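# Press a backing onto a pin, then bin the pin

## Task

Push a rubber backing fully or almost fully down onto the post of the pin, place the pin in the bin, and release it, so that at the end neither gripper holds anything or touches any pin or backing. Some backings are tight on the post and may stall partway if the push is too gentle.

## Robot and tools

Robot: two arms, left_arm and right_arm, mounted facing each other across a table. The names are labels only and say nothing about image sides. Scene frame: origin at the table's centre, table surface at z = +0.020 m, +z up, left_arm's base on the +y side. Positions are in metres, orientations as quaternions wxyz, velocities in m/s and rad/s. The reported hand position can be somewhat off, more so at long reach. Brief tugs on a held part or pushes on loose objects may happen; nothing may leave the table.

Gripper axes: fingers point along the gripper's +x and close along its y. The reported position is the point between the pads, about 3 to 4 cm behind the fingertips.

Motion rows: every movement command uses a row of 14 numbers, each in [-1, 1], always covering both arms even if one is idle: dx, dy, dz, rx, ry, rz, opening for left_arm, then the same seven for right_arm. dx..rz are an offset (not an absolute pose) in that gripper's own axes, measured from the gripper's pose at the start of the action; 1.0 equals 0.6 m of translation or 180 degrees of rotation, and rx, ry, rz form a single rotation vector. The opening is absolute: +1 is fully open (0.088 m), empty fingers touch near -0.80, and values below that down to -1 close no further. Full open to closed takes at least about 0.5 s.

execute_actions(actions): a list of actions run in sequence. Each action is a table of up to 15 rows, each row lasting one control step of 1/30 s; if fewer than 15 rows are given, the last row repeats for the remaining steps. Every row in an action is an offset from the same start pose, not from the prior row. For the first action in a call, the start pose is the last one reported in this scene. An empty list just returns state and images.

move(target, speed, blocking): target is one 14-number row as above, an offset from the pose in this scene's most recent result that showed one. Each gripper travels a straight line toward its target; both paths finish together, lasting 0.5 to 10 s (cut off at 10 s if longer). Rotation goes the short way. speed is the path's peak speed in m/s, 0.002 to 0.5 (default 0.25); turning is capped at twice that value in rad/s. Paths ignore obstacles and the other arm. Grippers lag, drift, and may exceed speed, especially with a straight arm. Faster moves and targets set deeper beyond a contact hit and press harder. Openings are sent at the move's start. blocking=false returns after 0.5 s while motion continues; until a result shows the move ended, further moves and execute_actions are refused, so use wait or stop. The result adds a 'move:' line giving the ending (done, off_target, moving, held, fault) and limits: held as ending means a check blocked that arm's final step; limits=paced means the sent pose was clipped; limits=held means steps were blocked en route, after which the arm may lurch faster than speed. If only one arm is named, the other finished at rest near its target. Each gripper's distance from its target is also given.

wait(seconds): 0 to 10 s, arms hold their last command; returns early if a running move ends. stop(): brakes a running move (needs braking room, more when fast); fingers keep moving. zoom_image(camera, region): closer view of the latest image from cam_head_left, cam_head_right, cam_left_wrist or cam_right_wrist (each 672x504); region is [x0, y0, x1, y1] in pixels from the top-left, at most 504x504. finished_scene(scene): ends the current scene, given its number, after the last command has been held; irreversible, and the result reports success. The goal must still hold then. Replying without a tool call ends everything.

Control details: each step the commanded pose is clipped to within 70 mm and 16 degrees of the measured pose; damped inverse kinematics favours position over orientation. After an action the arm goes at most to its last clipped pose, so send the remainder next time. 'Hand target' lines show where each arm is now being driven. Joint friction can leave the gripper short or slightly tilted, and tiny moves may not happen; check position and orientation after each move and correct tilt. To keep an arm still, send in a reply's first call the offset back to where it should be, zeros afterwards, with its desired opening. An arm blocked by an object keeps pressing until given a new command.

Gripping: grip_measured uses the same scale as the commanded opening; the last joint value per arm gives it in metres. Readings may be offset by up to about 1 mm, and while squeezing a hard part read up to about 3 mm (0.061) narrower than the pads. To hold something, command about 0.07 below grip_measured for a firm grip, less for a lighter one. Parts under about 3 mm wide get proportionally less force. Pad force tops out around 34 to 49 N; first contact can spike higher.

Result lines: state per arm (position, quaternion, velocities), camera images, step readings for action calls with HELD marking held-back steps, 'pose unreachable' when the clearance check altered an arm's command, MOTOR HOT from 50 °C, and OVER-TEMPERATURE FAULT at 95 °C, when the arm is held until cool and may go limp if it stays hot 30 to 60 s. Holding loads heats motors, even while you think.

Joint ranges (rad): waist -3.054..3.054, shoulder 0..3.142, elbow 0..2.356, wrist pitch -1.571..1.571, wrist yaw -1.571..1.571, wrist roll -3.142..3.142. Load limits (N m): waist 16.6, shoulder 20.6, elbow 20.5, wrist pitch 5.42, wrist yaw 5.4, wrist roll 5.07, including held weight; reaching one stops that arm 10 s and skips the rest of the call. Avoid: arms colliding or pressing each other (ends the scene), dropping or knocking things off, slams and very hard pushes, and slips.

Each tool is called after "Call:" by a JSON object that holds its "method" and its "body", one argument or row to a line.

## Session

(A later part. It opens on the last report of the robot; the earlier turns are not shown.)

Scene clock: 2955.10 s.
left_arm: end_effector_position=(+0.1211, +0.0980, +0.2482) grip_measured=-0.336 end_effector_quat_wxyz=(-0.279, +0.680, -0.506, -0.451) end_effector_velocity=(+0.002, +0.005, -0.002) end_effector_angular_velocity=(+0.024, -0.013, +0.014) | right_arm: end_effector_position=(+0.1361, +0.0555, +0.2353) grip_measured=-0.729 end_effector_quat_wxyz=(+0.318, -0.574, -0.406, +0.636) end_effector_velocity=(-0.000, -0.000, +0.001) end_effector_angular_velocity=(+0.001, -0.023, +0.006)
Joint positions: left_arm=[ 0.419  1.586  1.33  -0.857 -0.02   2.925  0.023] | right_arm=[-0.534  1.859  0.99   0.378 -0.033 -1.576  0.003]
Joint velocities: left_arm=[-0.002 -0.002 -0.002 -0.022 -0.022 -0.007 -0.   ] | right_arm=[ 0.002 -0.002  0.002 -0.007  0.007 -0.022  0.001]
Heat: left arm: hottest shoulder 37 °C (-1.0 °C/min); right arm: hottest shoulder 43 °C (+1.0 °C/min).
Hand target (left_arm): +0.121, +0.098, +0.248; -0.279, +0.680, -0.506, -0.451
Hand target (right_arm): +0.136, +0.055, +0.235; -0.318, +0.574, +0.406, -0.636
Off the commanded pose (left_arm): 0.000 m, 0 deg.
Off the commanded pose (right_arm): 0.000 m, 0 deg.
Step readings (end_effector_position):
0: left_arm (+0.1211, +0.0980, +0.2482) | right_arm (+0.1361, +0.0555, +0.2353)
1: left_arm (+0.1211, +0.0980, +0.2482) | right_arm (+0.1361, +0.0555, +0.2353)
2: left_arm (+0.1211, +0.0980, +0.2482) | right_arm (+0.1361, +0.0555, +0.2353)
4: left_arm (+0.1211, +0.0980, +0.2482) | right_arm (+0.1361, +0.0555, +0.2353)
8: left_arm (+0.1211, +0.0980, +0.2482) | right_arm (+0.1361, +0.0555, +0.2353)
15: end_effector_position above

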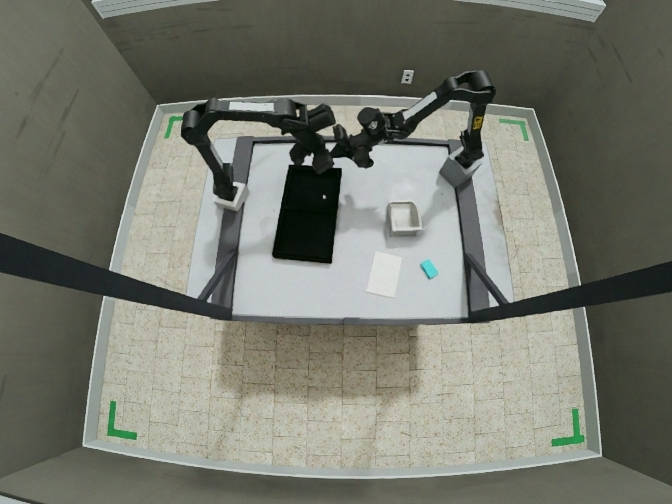

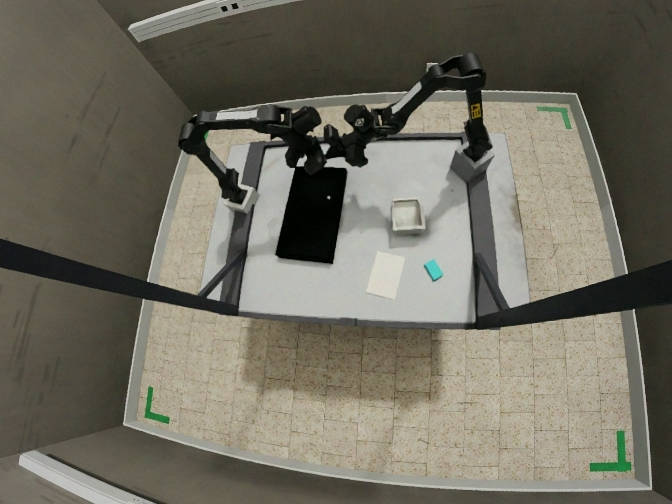

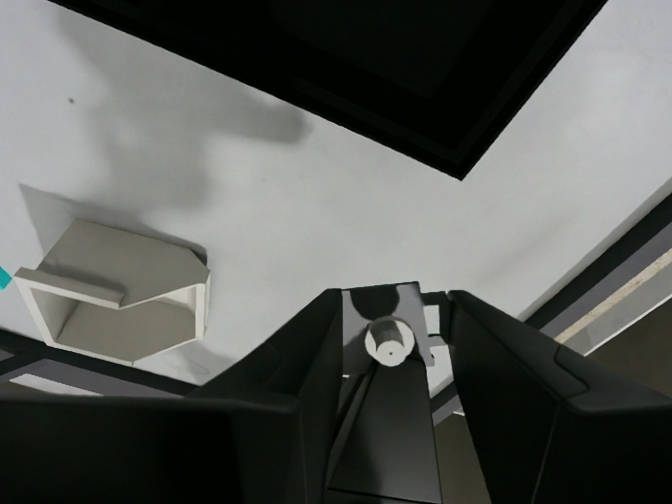

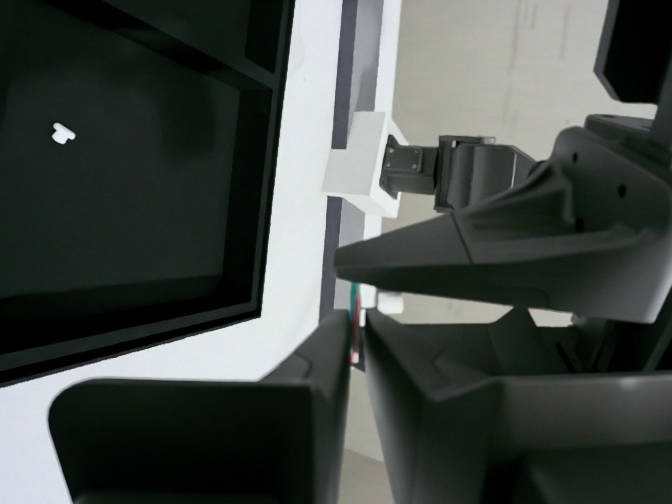

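Call:
{"method": "move", "body": {
  "target": [0,0,0,0,0,0,-0.4, -0.02,0,0,0,0,0,-0.725],
  "speed": 0.03
}}

Call:
{"method": "zoom_image", "body": {
  "camera": "cam_right_wrist",
  "region": [290, 230, 450, 390]
}}

Call:
{"method": "zoom_image", "body": {
  "camera": "cam_left_wrist",
  "region": [310, 260, 490, 440]
}}

Scene clock: 2962.37 s.
left_arm: end_effector_position=(+0.1211, +0.0980, +0.2482) grip_measured=-0.336 end_effector_quat_wxyz=(-0.279, +0.680, -0.506, -0.451) end_effector_velocity=(-0.002, -0.001, +0.001) end_effector_angular_velocity=(-0.008, +0.002, +0.016) | right_arm: end_effector_position=(+0.1370, +0.0481, +0.2422) grip_measured=-0.727 end_effector_quat_wxyz=(+0.321, -0.573, -0.408, +0.634) end_effector_velocity=(+0.000, -0.003, -0.004) end_effector_angular_velocity=(-0.021, -0.006, +0.007)
Joint positions: left_arm=[ 0.419  1.586  1.33  -0.857 -0.02   2.925  0.023] | right_arm=[-0.534  1.819  0.964  0.372 -0.033 -1.576  0.003]
Joint velocities: left_arm=[-0.007 -0.002 -0.002  0.007 -0.007 -0.022 -0.   ] | right_arm=[-0.002 -0.002 -0.002 -0.022 -0.007 -0.007 -0.   ]
Heat: left arm: hottest shoulder 37 °C (+0.0 °C/min); right arm: hottest shoulder 43 °C (+1.0 °C/min).
Hand target (left_arm): +0.121, +0.098, +0.248; -0.279, +0.680, -0.506, -0.451
Hand target (right_arm): +0.138, +0.045, +0.241; -0.318, +0.574, +0.406, -0.636
Off the commanded pose (left_arm): 0.000 m, 0 deg.
Off the commanded pose (right_arm): 0.003 m, 0 deg.
move: done

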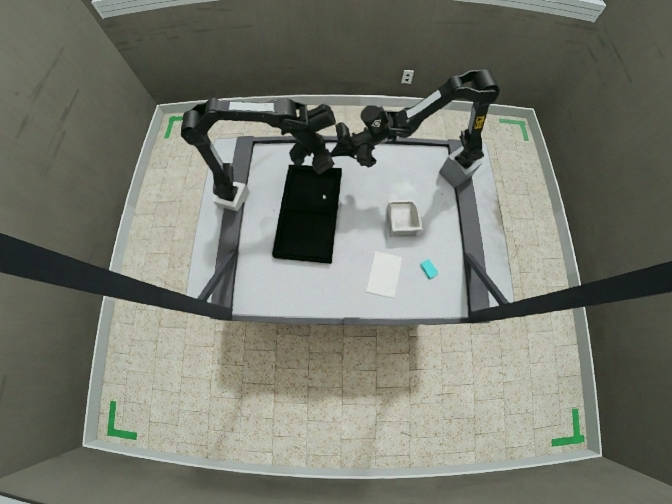

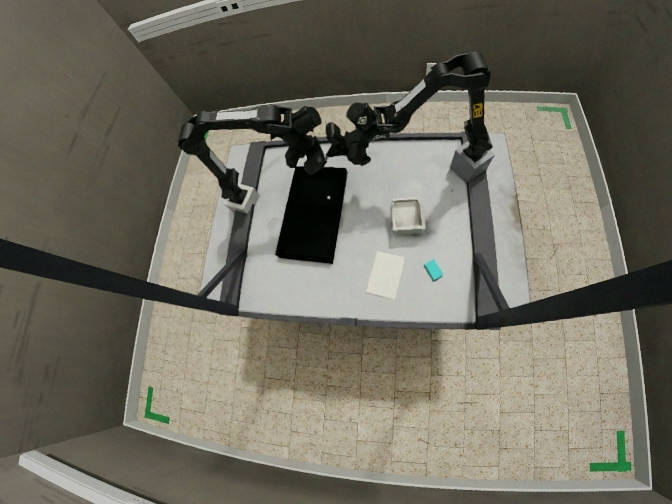

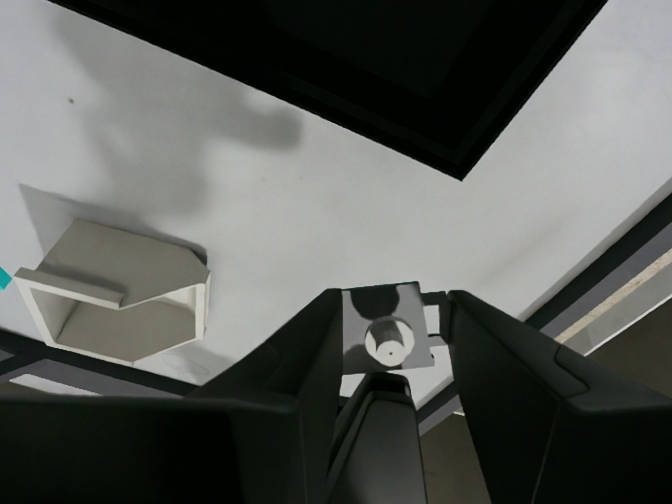

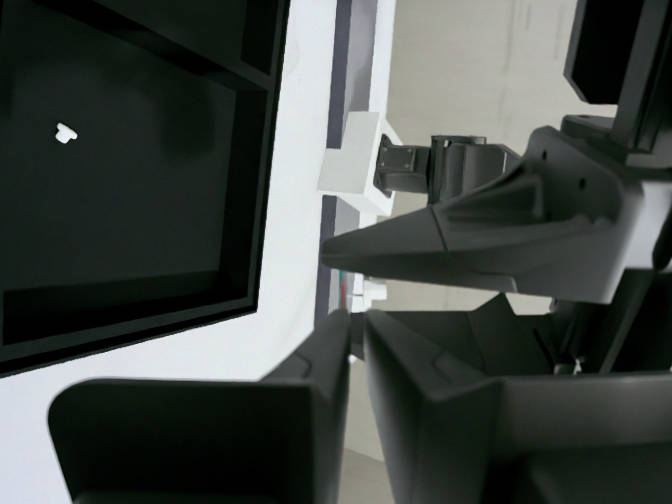

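Region (290, 230, 450, 390) of cam_right_wrist's 672x504 image, scaled by 3.150, with more detail than that image has.

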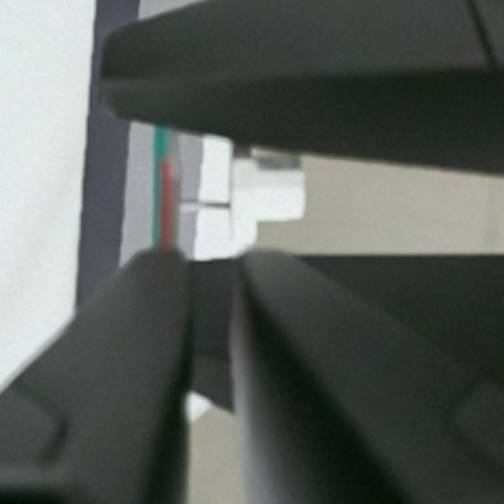

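Region (310, 260, 490, 440) of cam_left_wrist's 672x504 image, scaled by 2.800, with more detail than that image has.

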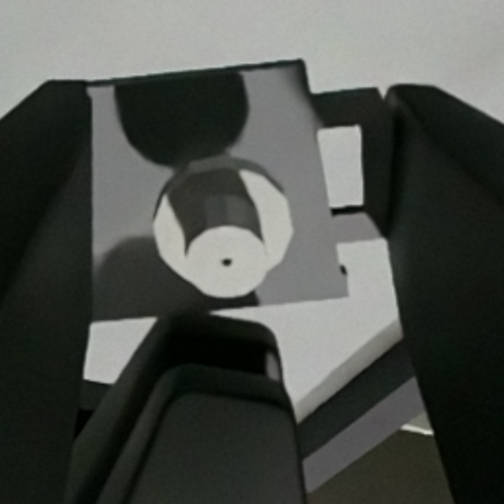

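Call:
{"method": "execute_actions", "body": {
  "actions": [
    [[0,0,0,0,0,0,-0.4, 0,-0.002,0.003,0,0,-0.002,-0.6],[0,0,0,0,0,0,-0.4, 0,-0.0043,0.0067,0,0,-0.0038,-0.5],[0,0,0,0,0,0,-0.4, 0,-0.0043,0.0067,0,0,-0.0038,-0.35]]
  ]
}}

Call:
{"method": "zoom_image", "body": {
  "camera": "cam_right_wrist",
  "region": [280, 230, 440, 390]
}}

Call:
{"method": "zoom_image", "body": {
  "camera": "cam_left_wrist",
  "region": [310, 260, 490, 440]
}}

Scene clock: 3015.73 s.
left_arm: end_effector_position=(+0.1211, +0.0980, +0.2482) grip_measured=-0.336 end_effector_quat_wxyz=(-0.279, +0.680, -0.506, -0.451) end_effector_velocity=(-0.002, +0.003, -0.002) end_effector_angular_velocity=(+0.009, +0.018, +0.014) | right_arm: end_effector_position=(+0.1333, +0.0485, +0.2439) grip_measured=-0.356 end_effector_quat_wxyz=(+0.323, -0.571, -0.412, +0.633) end_effector_velocity=(+0.000, -0.001, -0.001) end_effector_angular_velocity=(-0.009, +0.009, +0.001)
Joint positions: left_arm=[ 0.419  1.586  1.33  -0.857 -0.02   2.925  0.023] | right_arm=[-0.524  1.819  0.964  0.381 -0.026 -1.573  0.022]
Joint velocities: left_arm=[-0.002 -0.002 -0.007 -0.007  0.007 -0.022 -0.   ] | right_arm=[-0.002 -0.002 -0.002 -0.007 -0.007  0.007  0.002]
Heat: left arm: hottest shoulder 36 °C (-1.0 °C/min); right arm: hottest shoulder 46 °C (+3.0 °C/min).
Hand target (left_arm): +0.121, +0.098, +0.248; -0.279, +0.680, -0.506, -0.451
Hand target (right_arm): +0.133, +0.049, +0.245; -0.324, +0.570, +0.412, -0.632
Off the commanded pose (left_arm): 0.000 m, 0 deg.
Off the commanded pose (right_arm): 0.001 m, 0 deg.
Step readings (end_effector_position):
0: left_arm (+0.1211, +0.0980, +0.2482) | right_arm (+0.1370, +0.0480, +0.2420)
1: left_arm (+0.1211, +0.0980, +0.2482) | right_arm (+0.1370, +0.0480, +0.2420)
2: left_arm (+0.1211, +0.0980, +0.2482) | right_arm (+0.1368, +0.0480, +0.2420)
4: left_arm (+0.1211, +0.0980, +0.2482) | right_arm (+0.1355, +0.0482, +0.2428)
8: left_arm (+0.1211, +0.0980, +0.2482) | right_arm (+0.1334, +0.0484, +0.2437)
15: end_effector_position above

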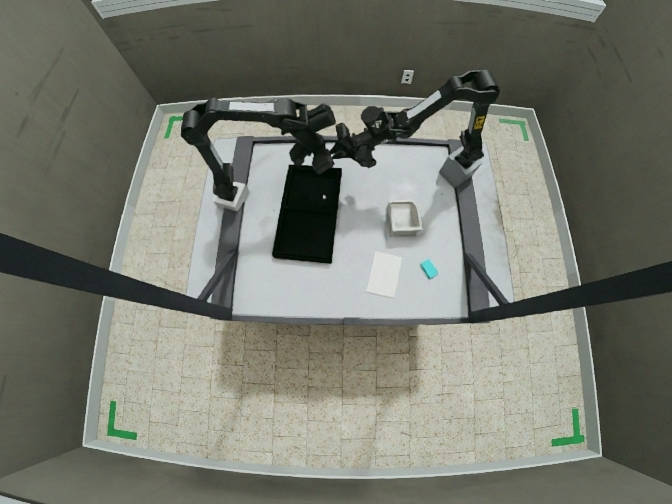

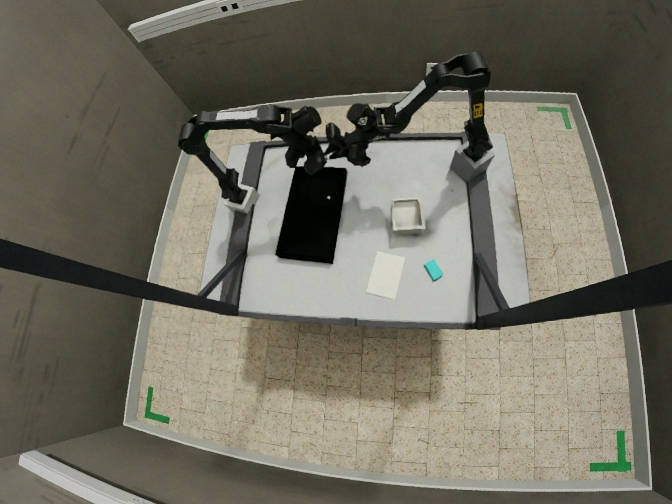

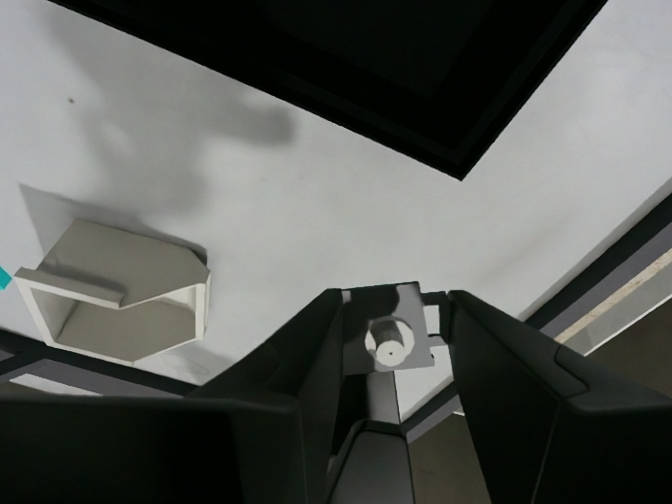

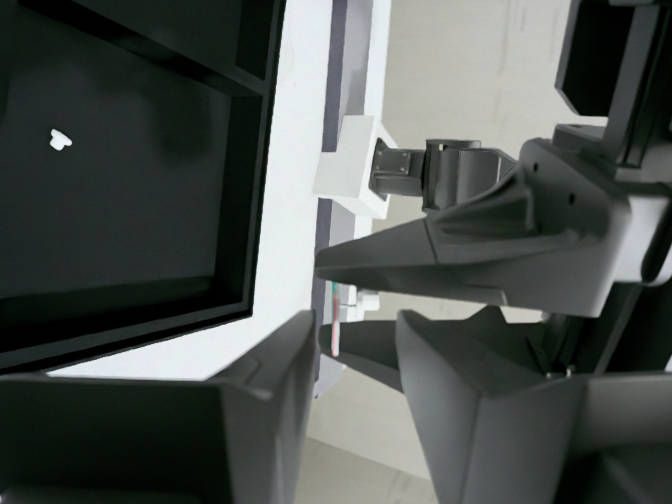

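Region (280, 230, 440, 390) of cam_right_wrist's 672x504 image, scaled by 3.150, with more detail than that image has.

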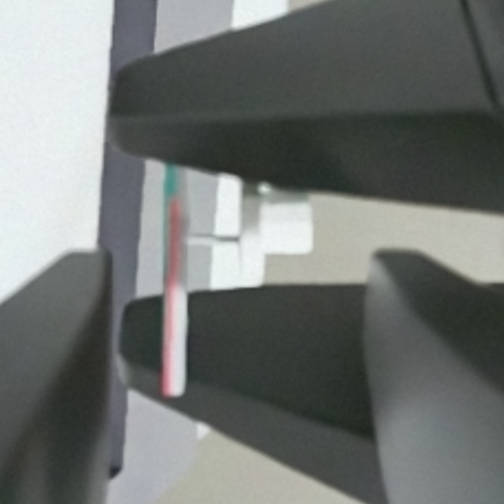

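Region (310, 260, 490, 440) of cam_left_wrist's 672x504 image, scaled by 2.800, with more detail than that image has.

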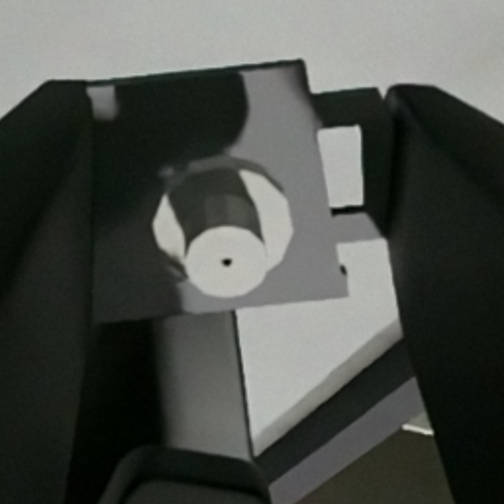

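Call:
{"method": "move", "body": {
  "target": [0,0,0,0,0,0,-0.4, 0.018,-0.002,0,0,0,0,-0.33],
  "speed": 0.02
}}

Call:
{"method": "zoom_image", "body": {
  "camera": "cam_right_wrist",
  "region": [280, 230, 440, 390]
}}

Call:
{"method": "zoom_image", "body": {
  "camera": "cam_left_wrist",
  "region": [310, 270, 490, 450]
}}

Scene clock: 3031.50 s.
left_arm: end_effector_position=(+0.1211, +0.0980, +0.2482) grip_measured=-0.336 end_effector_quat_wxyz=(-0.279, +0.680, -0.506, -0.451) end_effector_velocity=(+0.001, +0.005, -0.002) end_effector_angular_velocity=(+0.022, -0.000, +0.012) | right_arm: end_effector_position=(+0.1323, +0.0562, +0.2425) grip_measured=-0.332 end_effector_quat_wxyz=(+0.323, -0.570, -0.412, +0.633) end_effector_velocity=(-0.002, +0.001, +0.003) end_effector_angular_velocity=(+0.002, +0.004, +0.020)
Joint positions: left_arm=[ 0.419  1.586  1.33  -0.857 -0.02   2.925  0.023] | right_arm=[-0.524  1.849  0.994  0.383 -0.026 -1.573  0.023]
Joint velocities: left_arm=[ 0.002 -0.002 -0.002 -0.022 -0.007 -0.007 -0.   ] | right_arm=[-0.002 -0.002  0.007 -0.007 -0.022 -0.007 -0.   ]
Heat: left arm: hottest shoulder 36 °C (-1.0 °C/min); right arm: hottest shoulder 45 °C (+1.0 °C/min).
Hand target (left_arm): +0.121, +0.098, +0.248; -0.279, +0.680, -0.506, -0.451
Hand target (right_arm): +0.132, +0.059, +0.240; -0.323, +0.570, +0.412, -0.633
Off the commanded pose (left_arm): 0.000 m, 0 deg.
Off the commanded pose (right_arm): 0.003 m, 0 deg.
move: done

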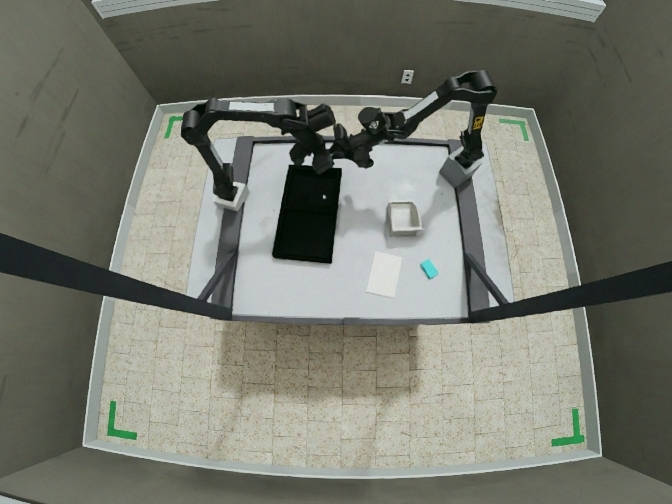

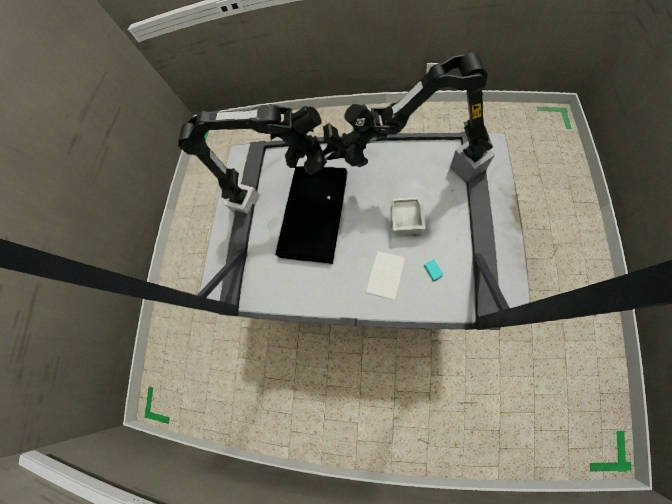

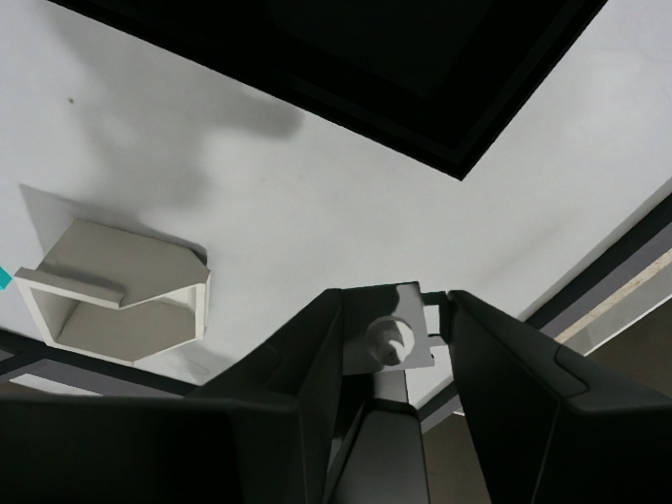

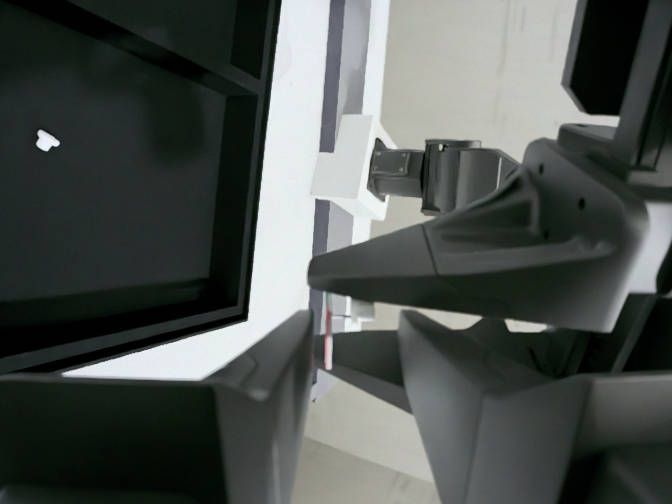

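Region (280, 230, 440, 390) of cam_right_wrist's 672x504 image, scaled by 3.150, with more detail than that image has.

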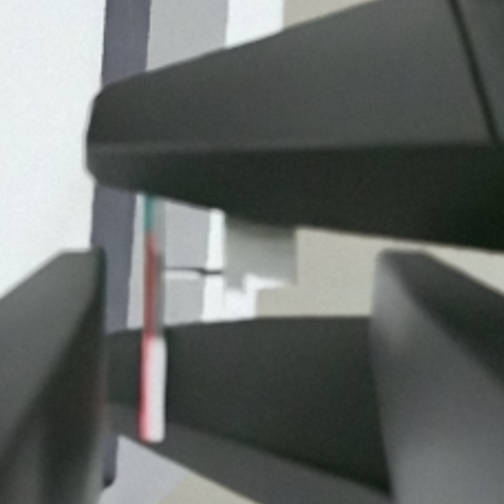

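Region (310, 270, 490, 450) of cam_left_wrist's 672x504 image, scaled by 2.800, with more detail than that image has.

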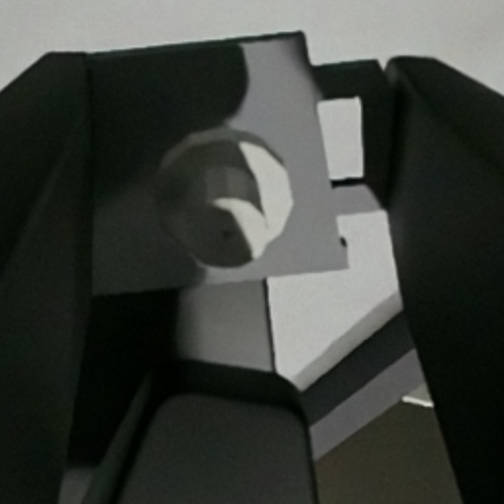

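Call:
{"method": "move", "body": {
  "target": [0,0,0,0,0,0,-0.4, 0.0205,0.004,0.001,0,0,0,-0.33],
  "speed": 0.02
}}

Call:
{"method": "zoom_image", "body": {
  "camera": "cam_right_wrist",
  "region": [280, 240, 440, 400]
}}

Call:
{"method": "zoom_image", "body": {
  "camera": "cam_left_wrist",
  "region": [310, 270, 490, 450]
}}

Scene clock: 3045.87 s.
left_arm: end_effector_position=(+0.1211, +0.0980, +0.2482) grip_measured=-0.336 end_effector_quat_wxyz=(-0.279, +0.680, -0.506, -0.451) end_effector_velocity=(-0.001, +0.003, -0.004) end_effector_angular_velocity=(+0.015, +0.012, +0.006) | right_arm: end_effector_position=(+0.1314, +0.0637, +0.2371) grip_measured=-0.332 end_effector_quat_wxyz=(+0.324, -0.570, -0.413, +0.632) end_effector_velocity=(+0.000, -0.002, -0.004) end_effector_angular_velocity=(-0.021, -0.006, +0.007)
Joint positions: left_arm=[ 0.419  1.586  1.33  -0.857 -0.02   2.925  0.023] | right_arm=[-0.524  1.886  1.017  0.398 -0.026 -1.573  0.023]
Joint velocities: left_arm=[ 0.002  0.002 -0.007 -0.007  0.007 -0.007 -0.   ] | right_arm=[-0.002  0.002  0.002 -0.022 -0.007 -0.007  0.   ]
Heat: left arm: hottest shoulder 36 °C (-1.0 °C/min); right arm: hottest shoulder 44 °C (-1.0 °C/min).
Hand target (left_arm): +0.121, +0.098, +0.248; -0.279, +0.680, -0.506, -0.451
Hand target (right_arm): +0.130, +0.066, +0.235; -0.323, +0.570, +0.412, -0.633
Off the commanded pose (left_arm): 0.000 m, 0 deg.
Off the commanded pose (right_arm): 0.003 m, 0 deg.
move: done

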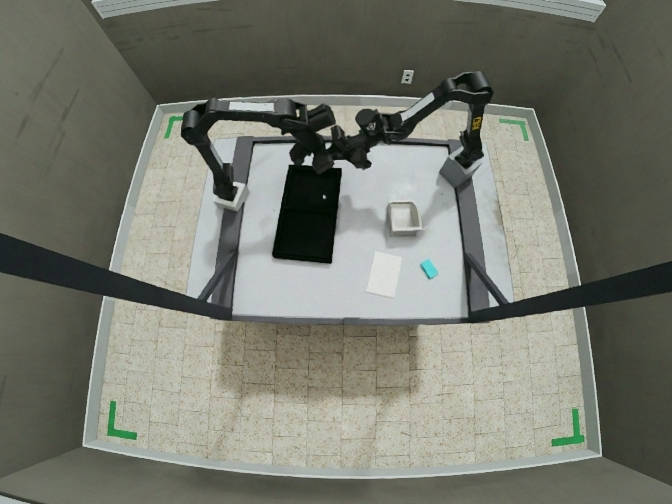

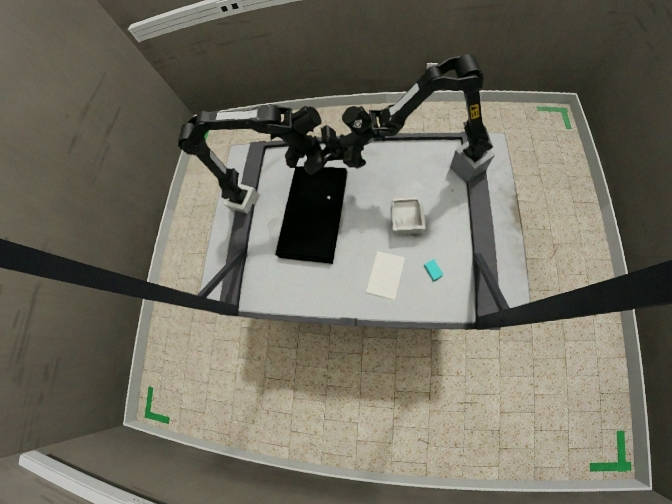

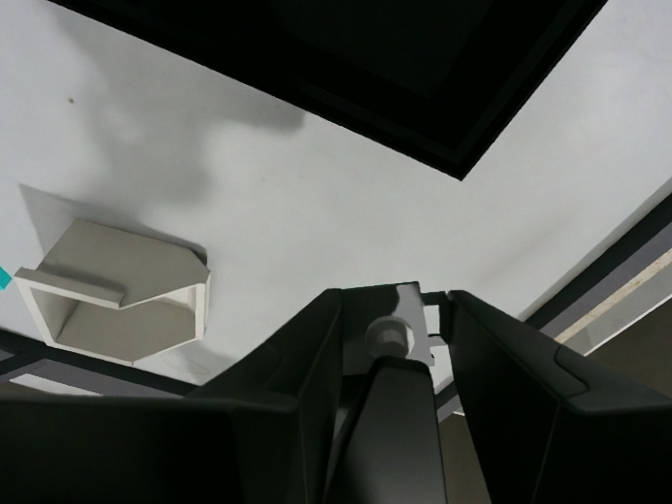

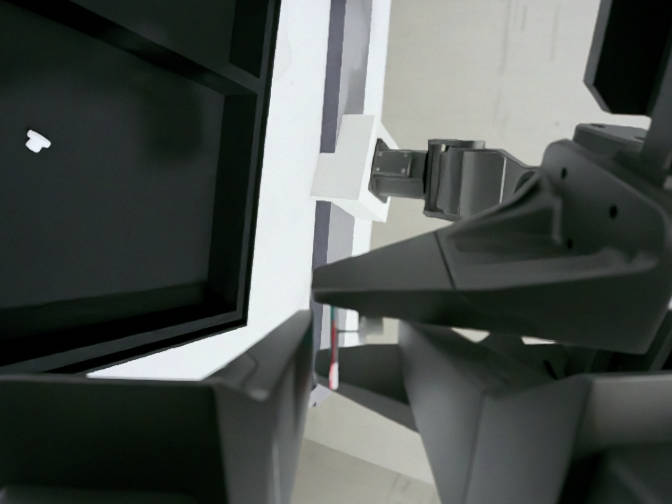

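Region (280, 240, 440, 400) of cam_right_wrist's 672x504 image, scaled by 3.150, with more detail than that image has.

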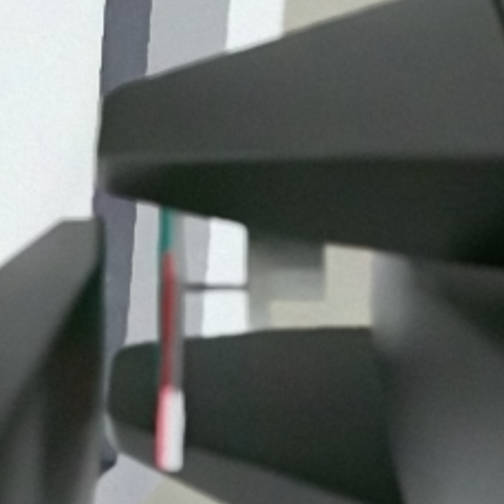

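Region (310, 270, 490, 450) of cam_left_wrist's 672x504 image, scaled by 2.800, with more detail than that image has.

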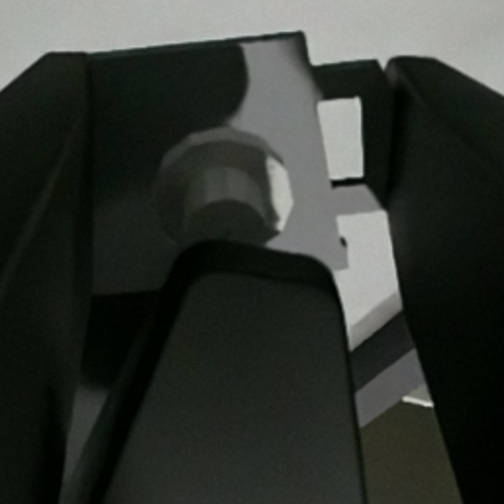

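Call:
{"method": "move", "body": {
  "target": [0,0,0,0,0,0,-0.4, 0.0105,0.001,0.002,0,0,0,-0.43],
  "speed": 0.015
}}

Call:
{"method": "zoom_image", "body": {
  "camera": "cam_right_wrist",
  "region": [280, 240, 440, 400]
}}

Call:
{"method": "zoom_image", "body": {
  "camera": "cam_left_wrist",
  "region": [310, 270, 490, 450]
}}

Scene clock: 3089.37 s.
left_arm: end_effector_position=(+0.1211, +0.0980, +0.2482) grip_measured=-0.336 end_effector_quat_wxyz=(-0.279, +0.680, -0.506, -0.451) end_effector_velocity=(-0.004, +0.002, -0.001) end_effector_angular_velocity=(+0.005, +0.017, +0.009) | right_arm: end_effector_position=(+0.1309, +0.0667, +0.2370) grip_measured=-0.428 end_effector_quat_wxyz=(+0.325, -0.569, -0.414, +0.631) end_effector_velocity=(+0.003, +0.000, -0.002) end_effector_angular_velocity=(-0.007, -0.004, +0.003)
Joint positions: left_arm=[ 0.419  1.586  1.33  -0.857 -0.02   2.925  0.023] | right_arm=[-0.524  1.896  1.028  0.402 -0.025 -1.573  0.018]
Joint velocities: left_arm=[-0.007 -0.002 -0.002 -0.007  0.007 -0.022 -0.   ] | right_arm=[-0.007  0.002  0.002 -0.007 -0.007 -0.007 -0.   ]
Heat: left arm: hottest shoulder 36 °C (+0.0 °C/min); right arm: hottest wrist pitch 45 °C (-1.0 °C/min).
Hand target (left_arm): +0.121, +0.098, +0.248; -0.279, +0.680, -0.506, -0.451
Hand target (right_arm): +0.129, +0.069, +0.234; -0.324, +0.570, +0.413, -0.632
Off the commanded pose (left_arm): 0.000 m, 0 deg.
Off the commanded pose (right_arm): 0.004 m, 0 deg.
move: done

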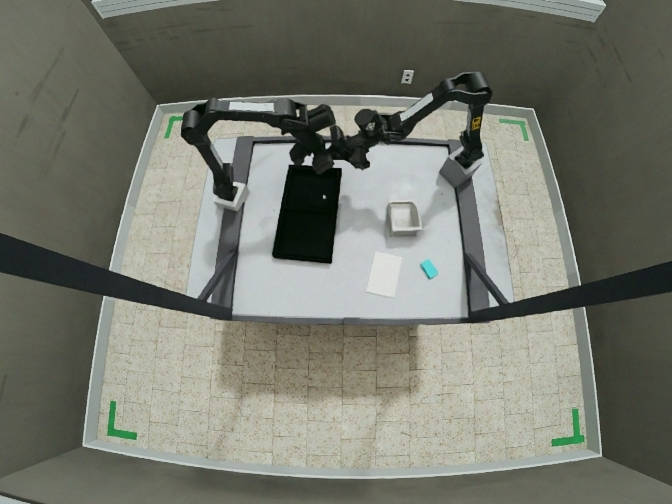

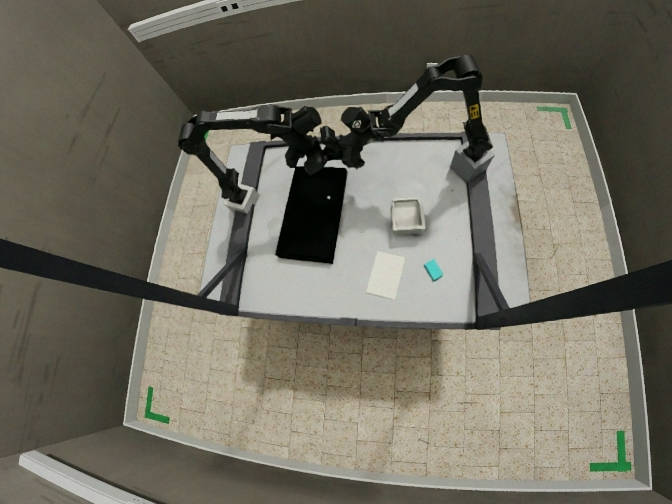

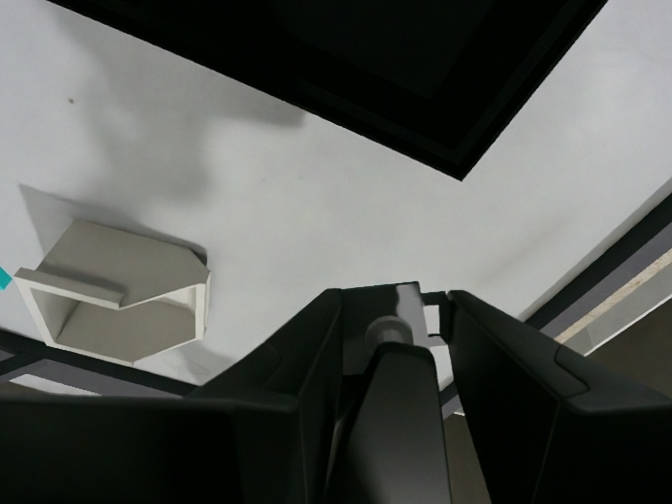

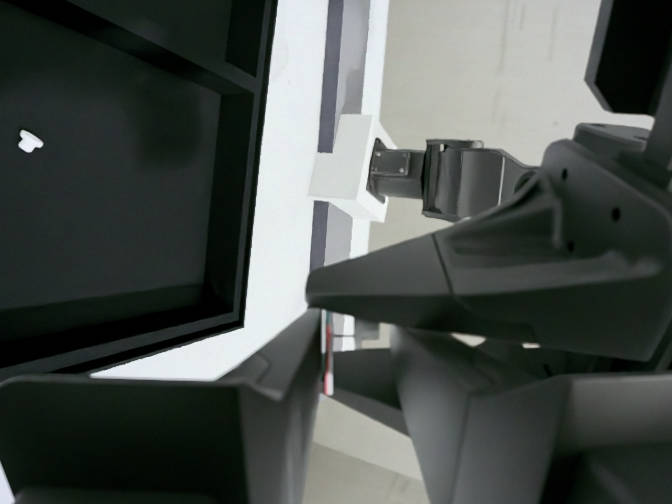

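Region (280, 240, 440, 400) of cam_right_wrist's 672x504 image, scaled by 3.150, with more detail than that image has.

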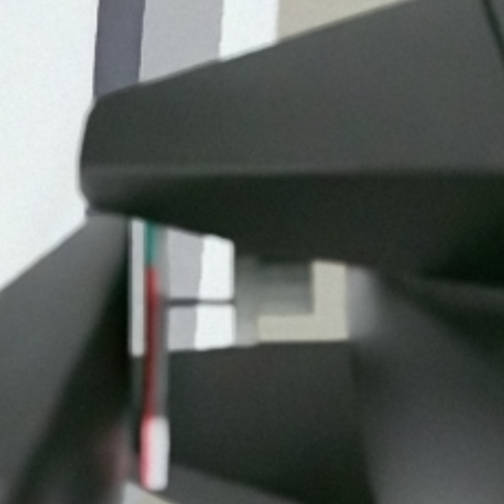

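Region (310, 270, 490, 450) of cam_left_wrist's 672x504 image, scaled by 2.800, with more detail than that image has.

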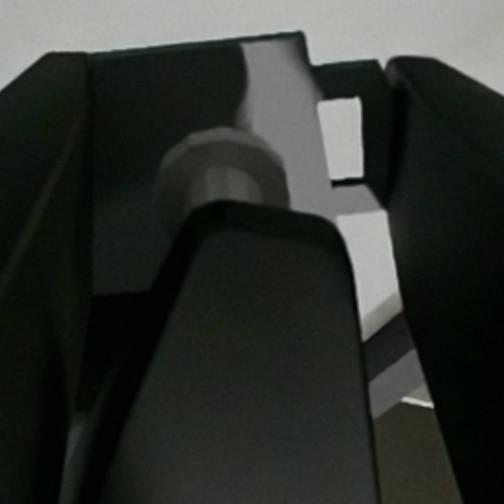

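Call:
{"method": "execute_actions", "body": {
  "actions": [
    [[0,0,0,0,0,0,-0.4, 0,0.0027,0,0,0,0.0024,-0.45],[0,0,0,0,0,0,-0.4, 0,0.0027,0,0,0,0.0024,-0.46],[0,0,0,0,0,0,-0.4, 0,0.0027,0,0,0,0.0024,-0.47]]
  ]
}}

Call:
{"method": "zoom_image", "body": {
  "camera": "cam_right_wrist",
  "region": [280, 240, 440, 400]
}}

Scene clock: 3103.67 s.
left_arm: end_effector_position=(+0.1211, +0.0980, +0.2482) grip_measured=-0.336 end_effector_quat_wxyz=(-0.279, +0.680, -0.506, -0.451) end_effector_velocity=(+0.002, +0.006, -0.005) end_effector_angular_velocity=(+0.035, -0.025, +0.015) | right_arm: end_effector_position=(+0.1310, +0.0665, +0.2363) grip_measured=-0.467 end_effector_quat_wxyz=(+0.324, -0.570, -0.413, +0.632) end_effector_velocity=(+0.000, -0.001, -0.004) end_effector_angular_velocity=(-0.009, -0.018, +0.014)
Joint positions: left_arm=[ 0.419  1.586  1.33  -0.857 -0.02   2.925  0.023] | right_arm=[-0.524  1.897  1.028  0.399 -0.025 -1.573  0.016]
Joint velocities: left_arm=[-0.007  0.002 -0.007 -0.022 -0.037 -0.007 -0.   ] | right_arm=[-0.002  0.002 -0.002 -0.007 -0.007 -0.022 -0.   ]
Heat: left arm: hottest shoulder 36 °C (+0.0 °C/min); right arm: hottest wrist pitch 45 °C (+1.0 °C/min).
Hand target (left_arm): +0.121, +0.098, +0.248; -0.279, +0.680, -0.506, -0.451
Hand target (right_arm): +0.131, +0.066, +0.235; -0.323, +0.571, +0.412, -0.633
Off the commanded pose (left_arm): 0.000 m, 0 deg.
Off the commanded pose (right_arm): 0.001 m, 0 deg.
Step readings (end_effector_position):
0: left_arm (+0.1211, +0.0980, +0.2482) | right_arm (+0.1309, +0.0667, +0.2368)
1: left_arm (+0.1211, +0.0980, +0.2482) | right_arm (+0.1309, +0.0667, +0.2368)
2: left_arm (+0.1211, +0.0980, +0.2482) | right_arm (+0.1309, +0.0667, +0.2368)
4: left_arm (+0.1211, +0.0980, +0.2482) | right_arm (+0.1309, +0.0667, +0.2368)
8: left_arm (+0.1211, +0.0980, +0.2482) | right_arm (+0.1310, +0.0666, +0.2365)
15: end_effector_position above

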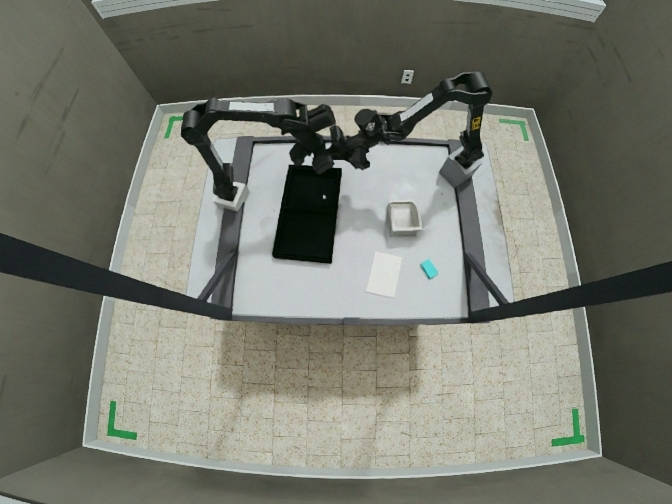

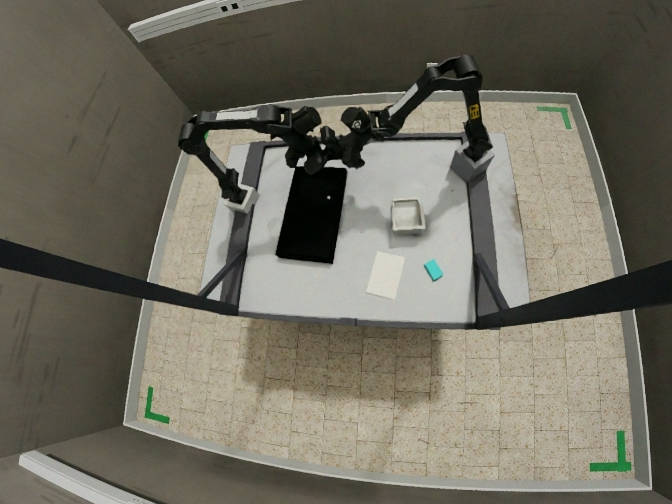

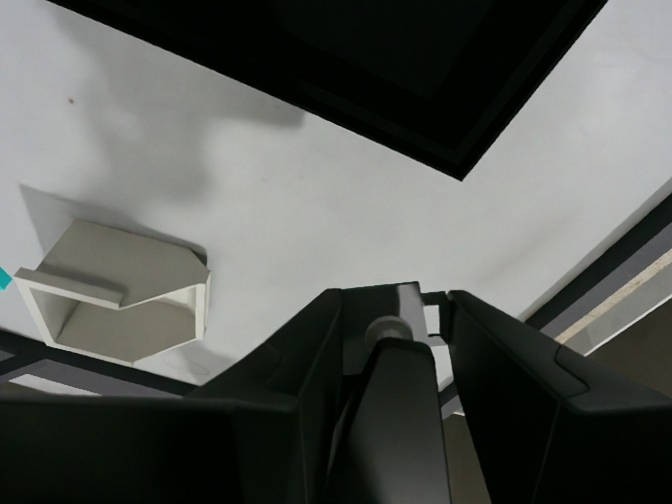

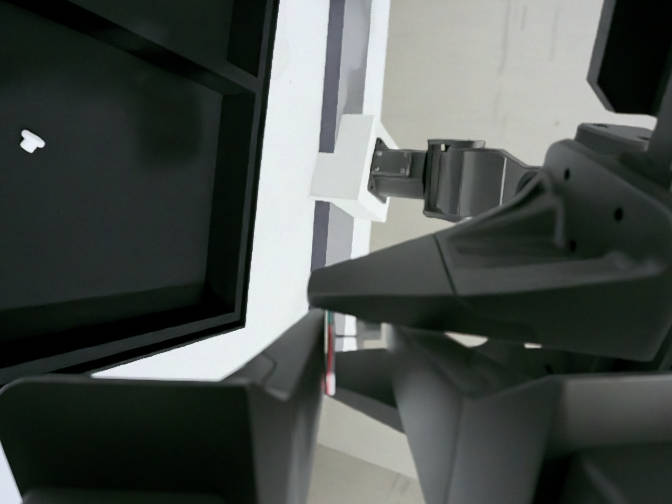

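Region (280, 240, 440, 400) of cam_right_wrist's 672x504 image, scaled by 3.150, with more detail than that image has.

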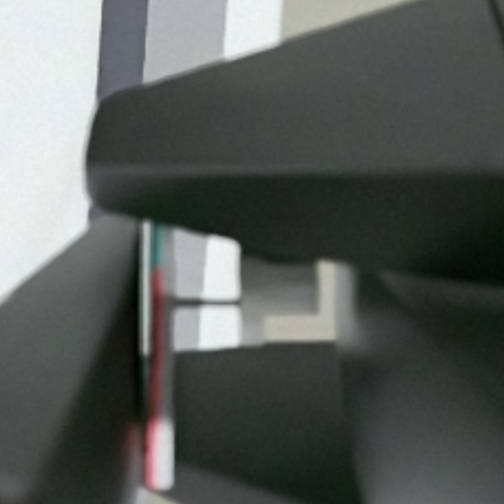

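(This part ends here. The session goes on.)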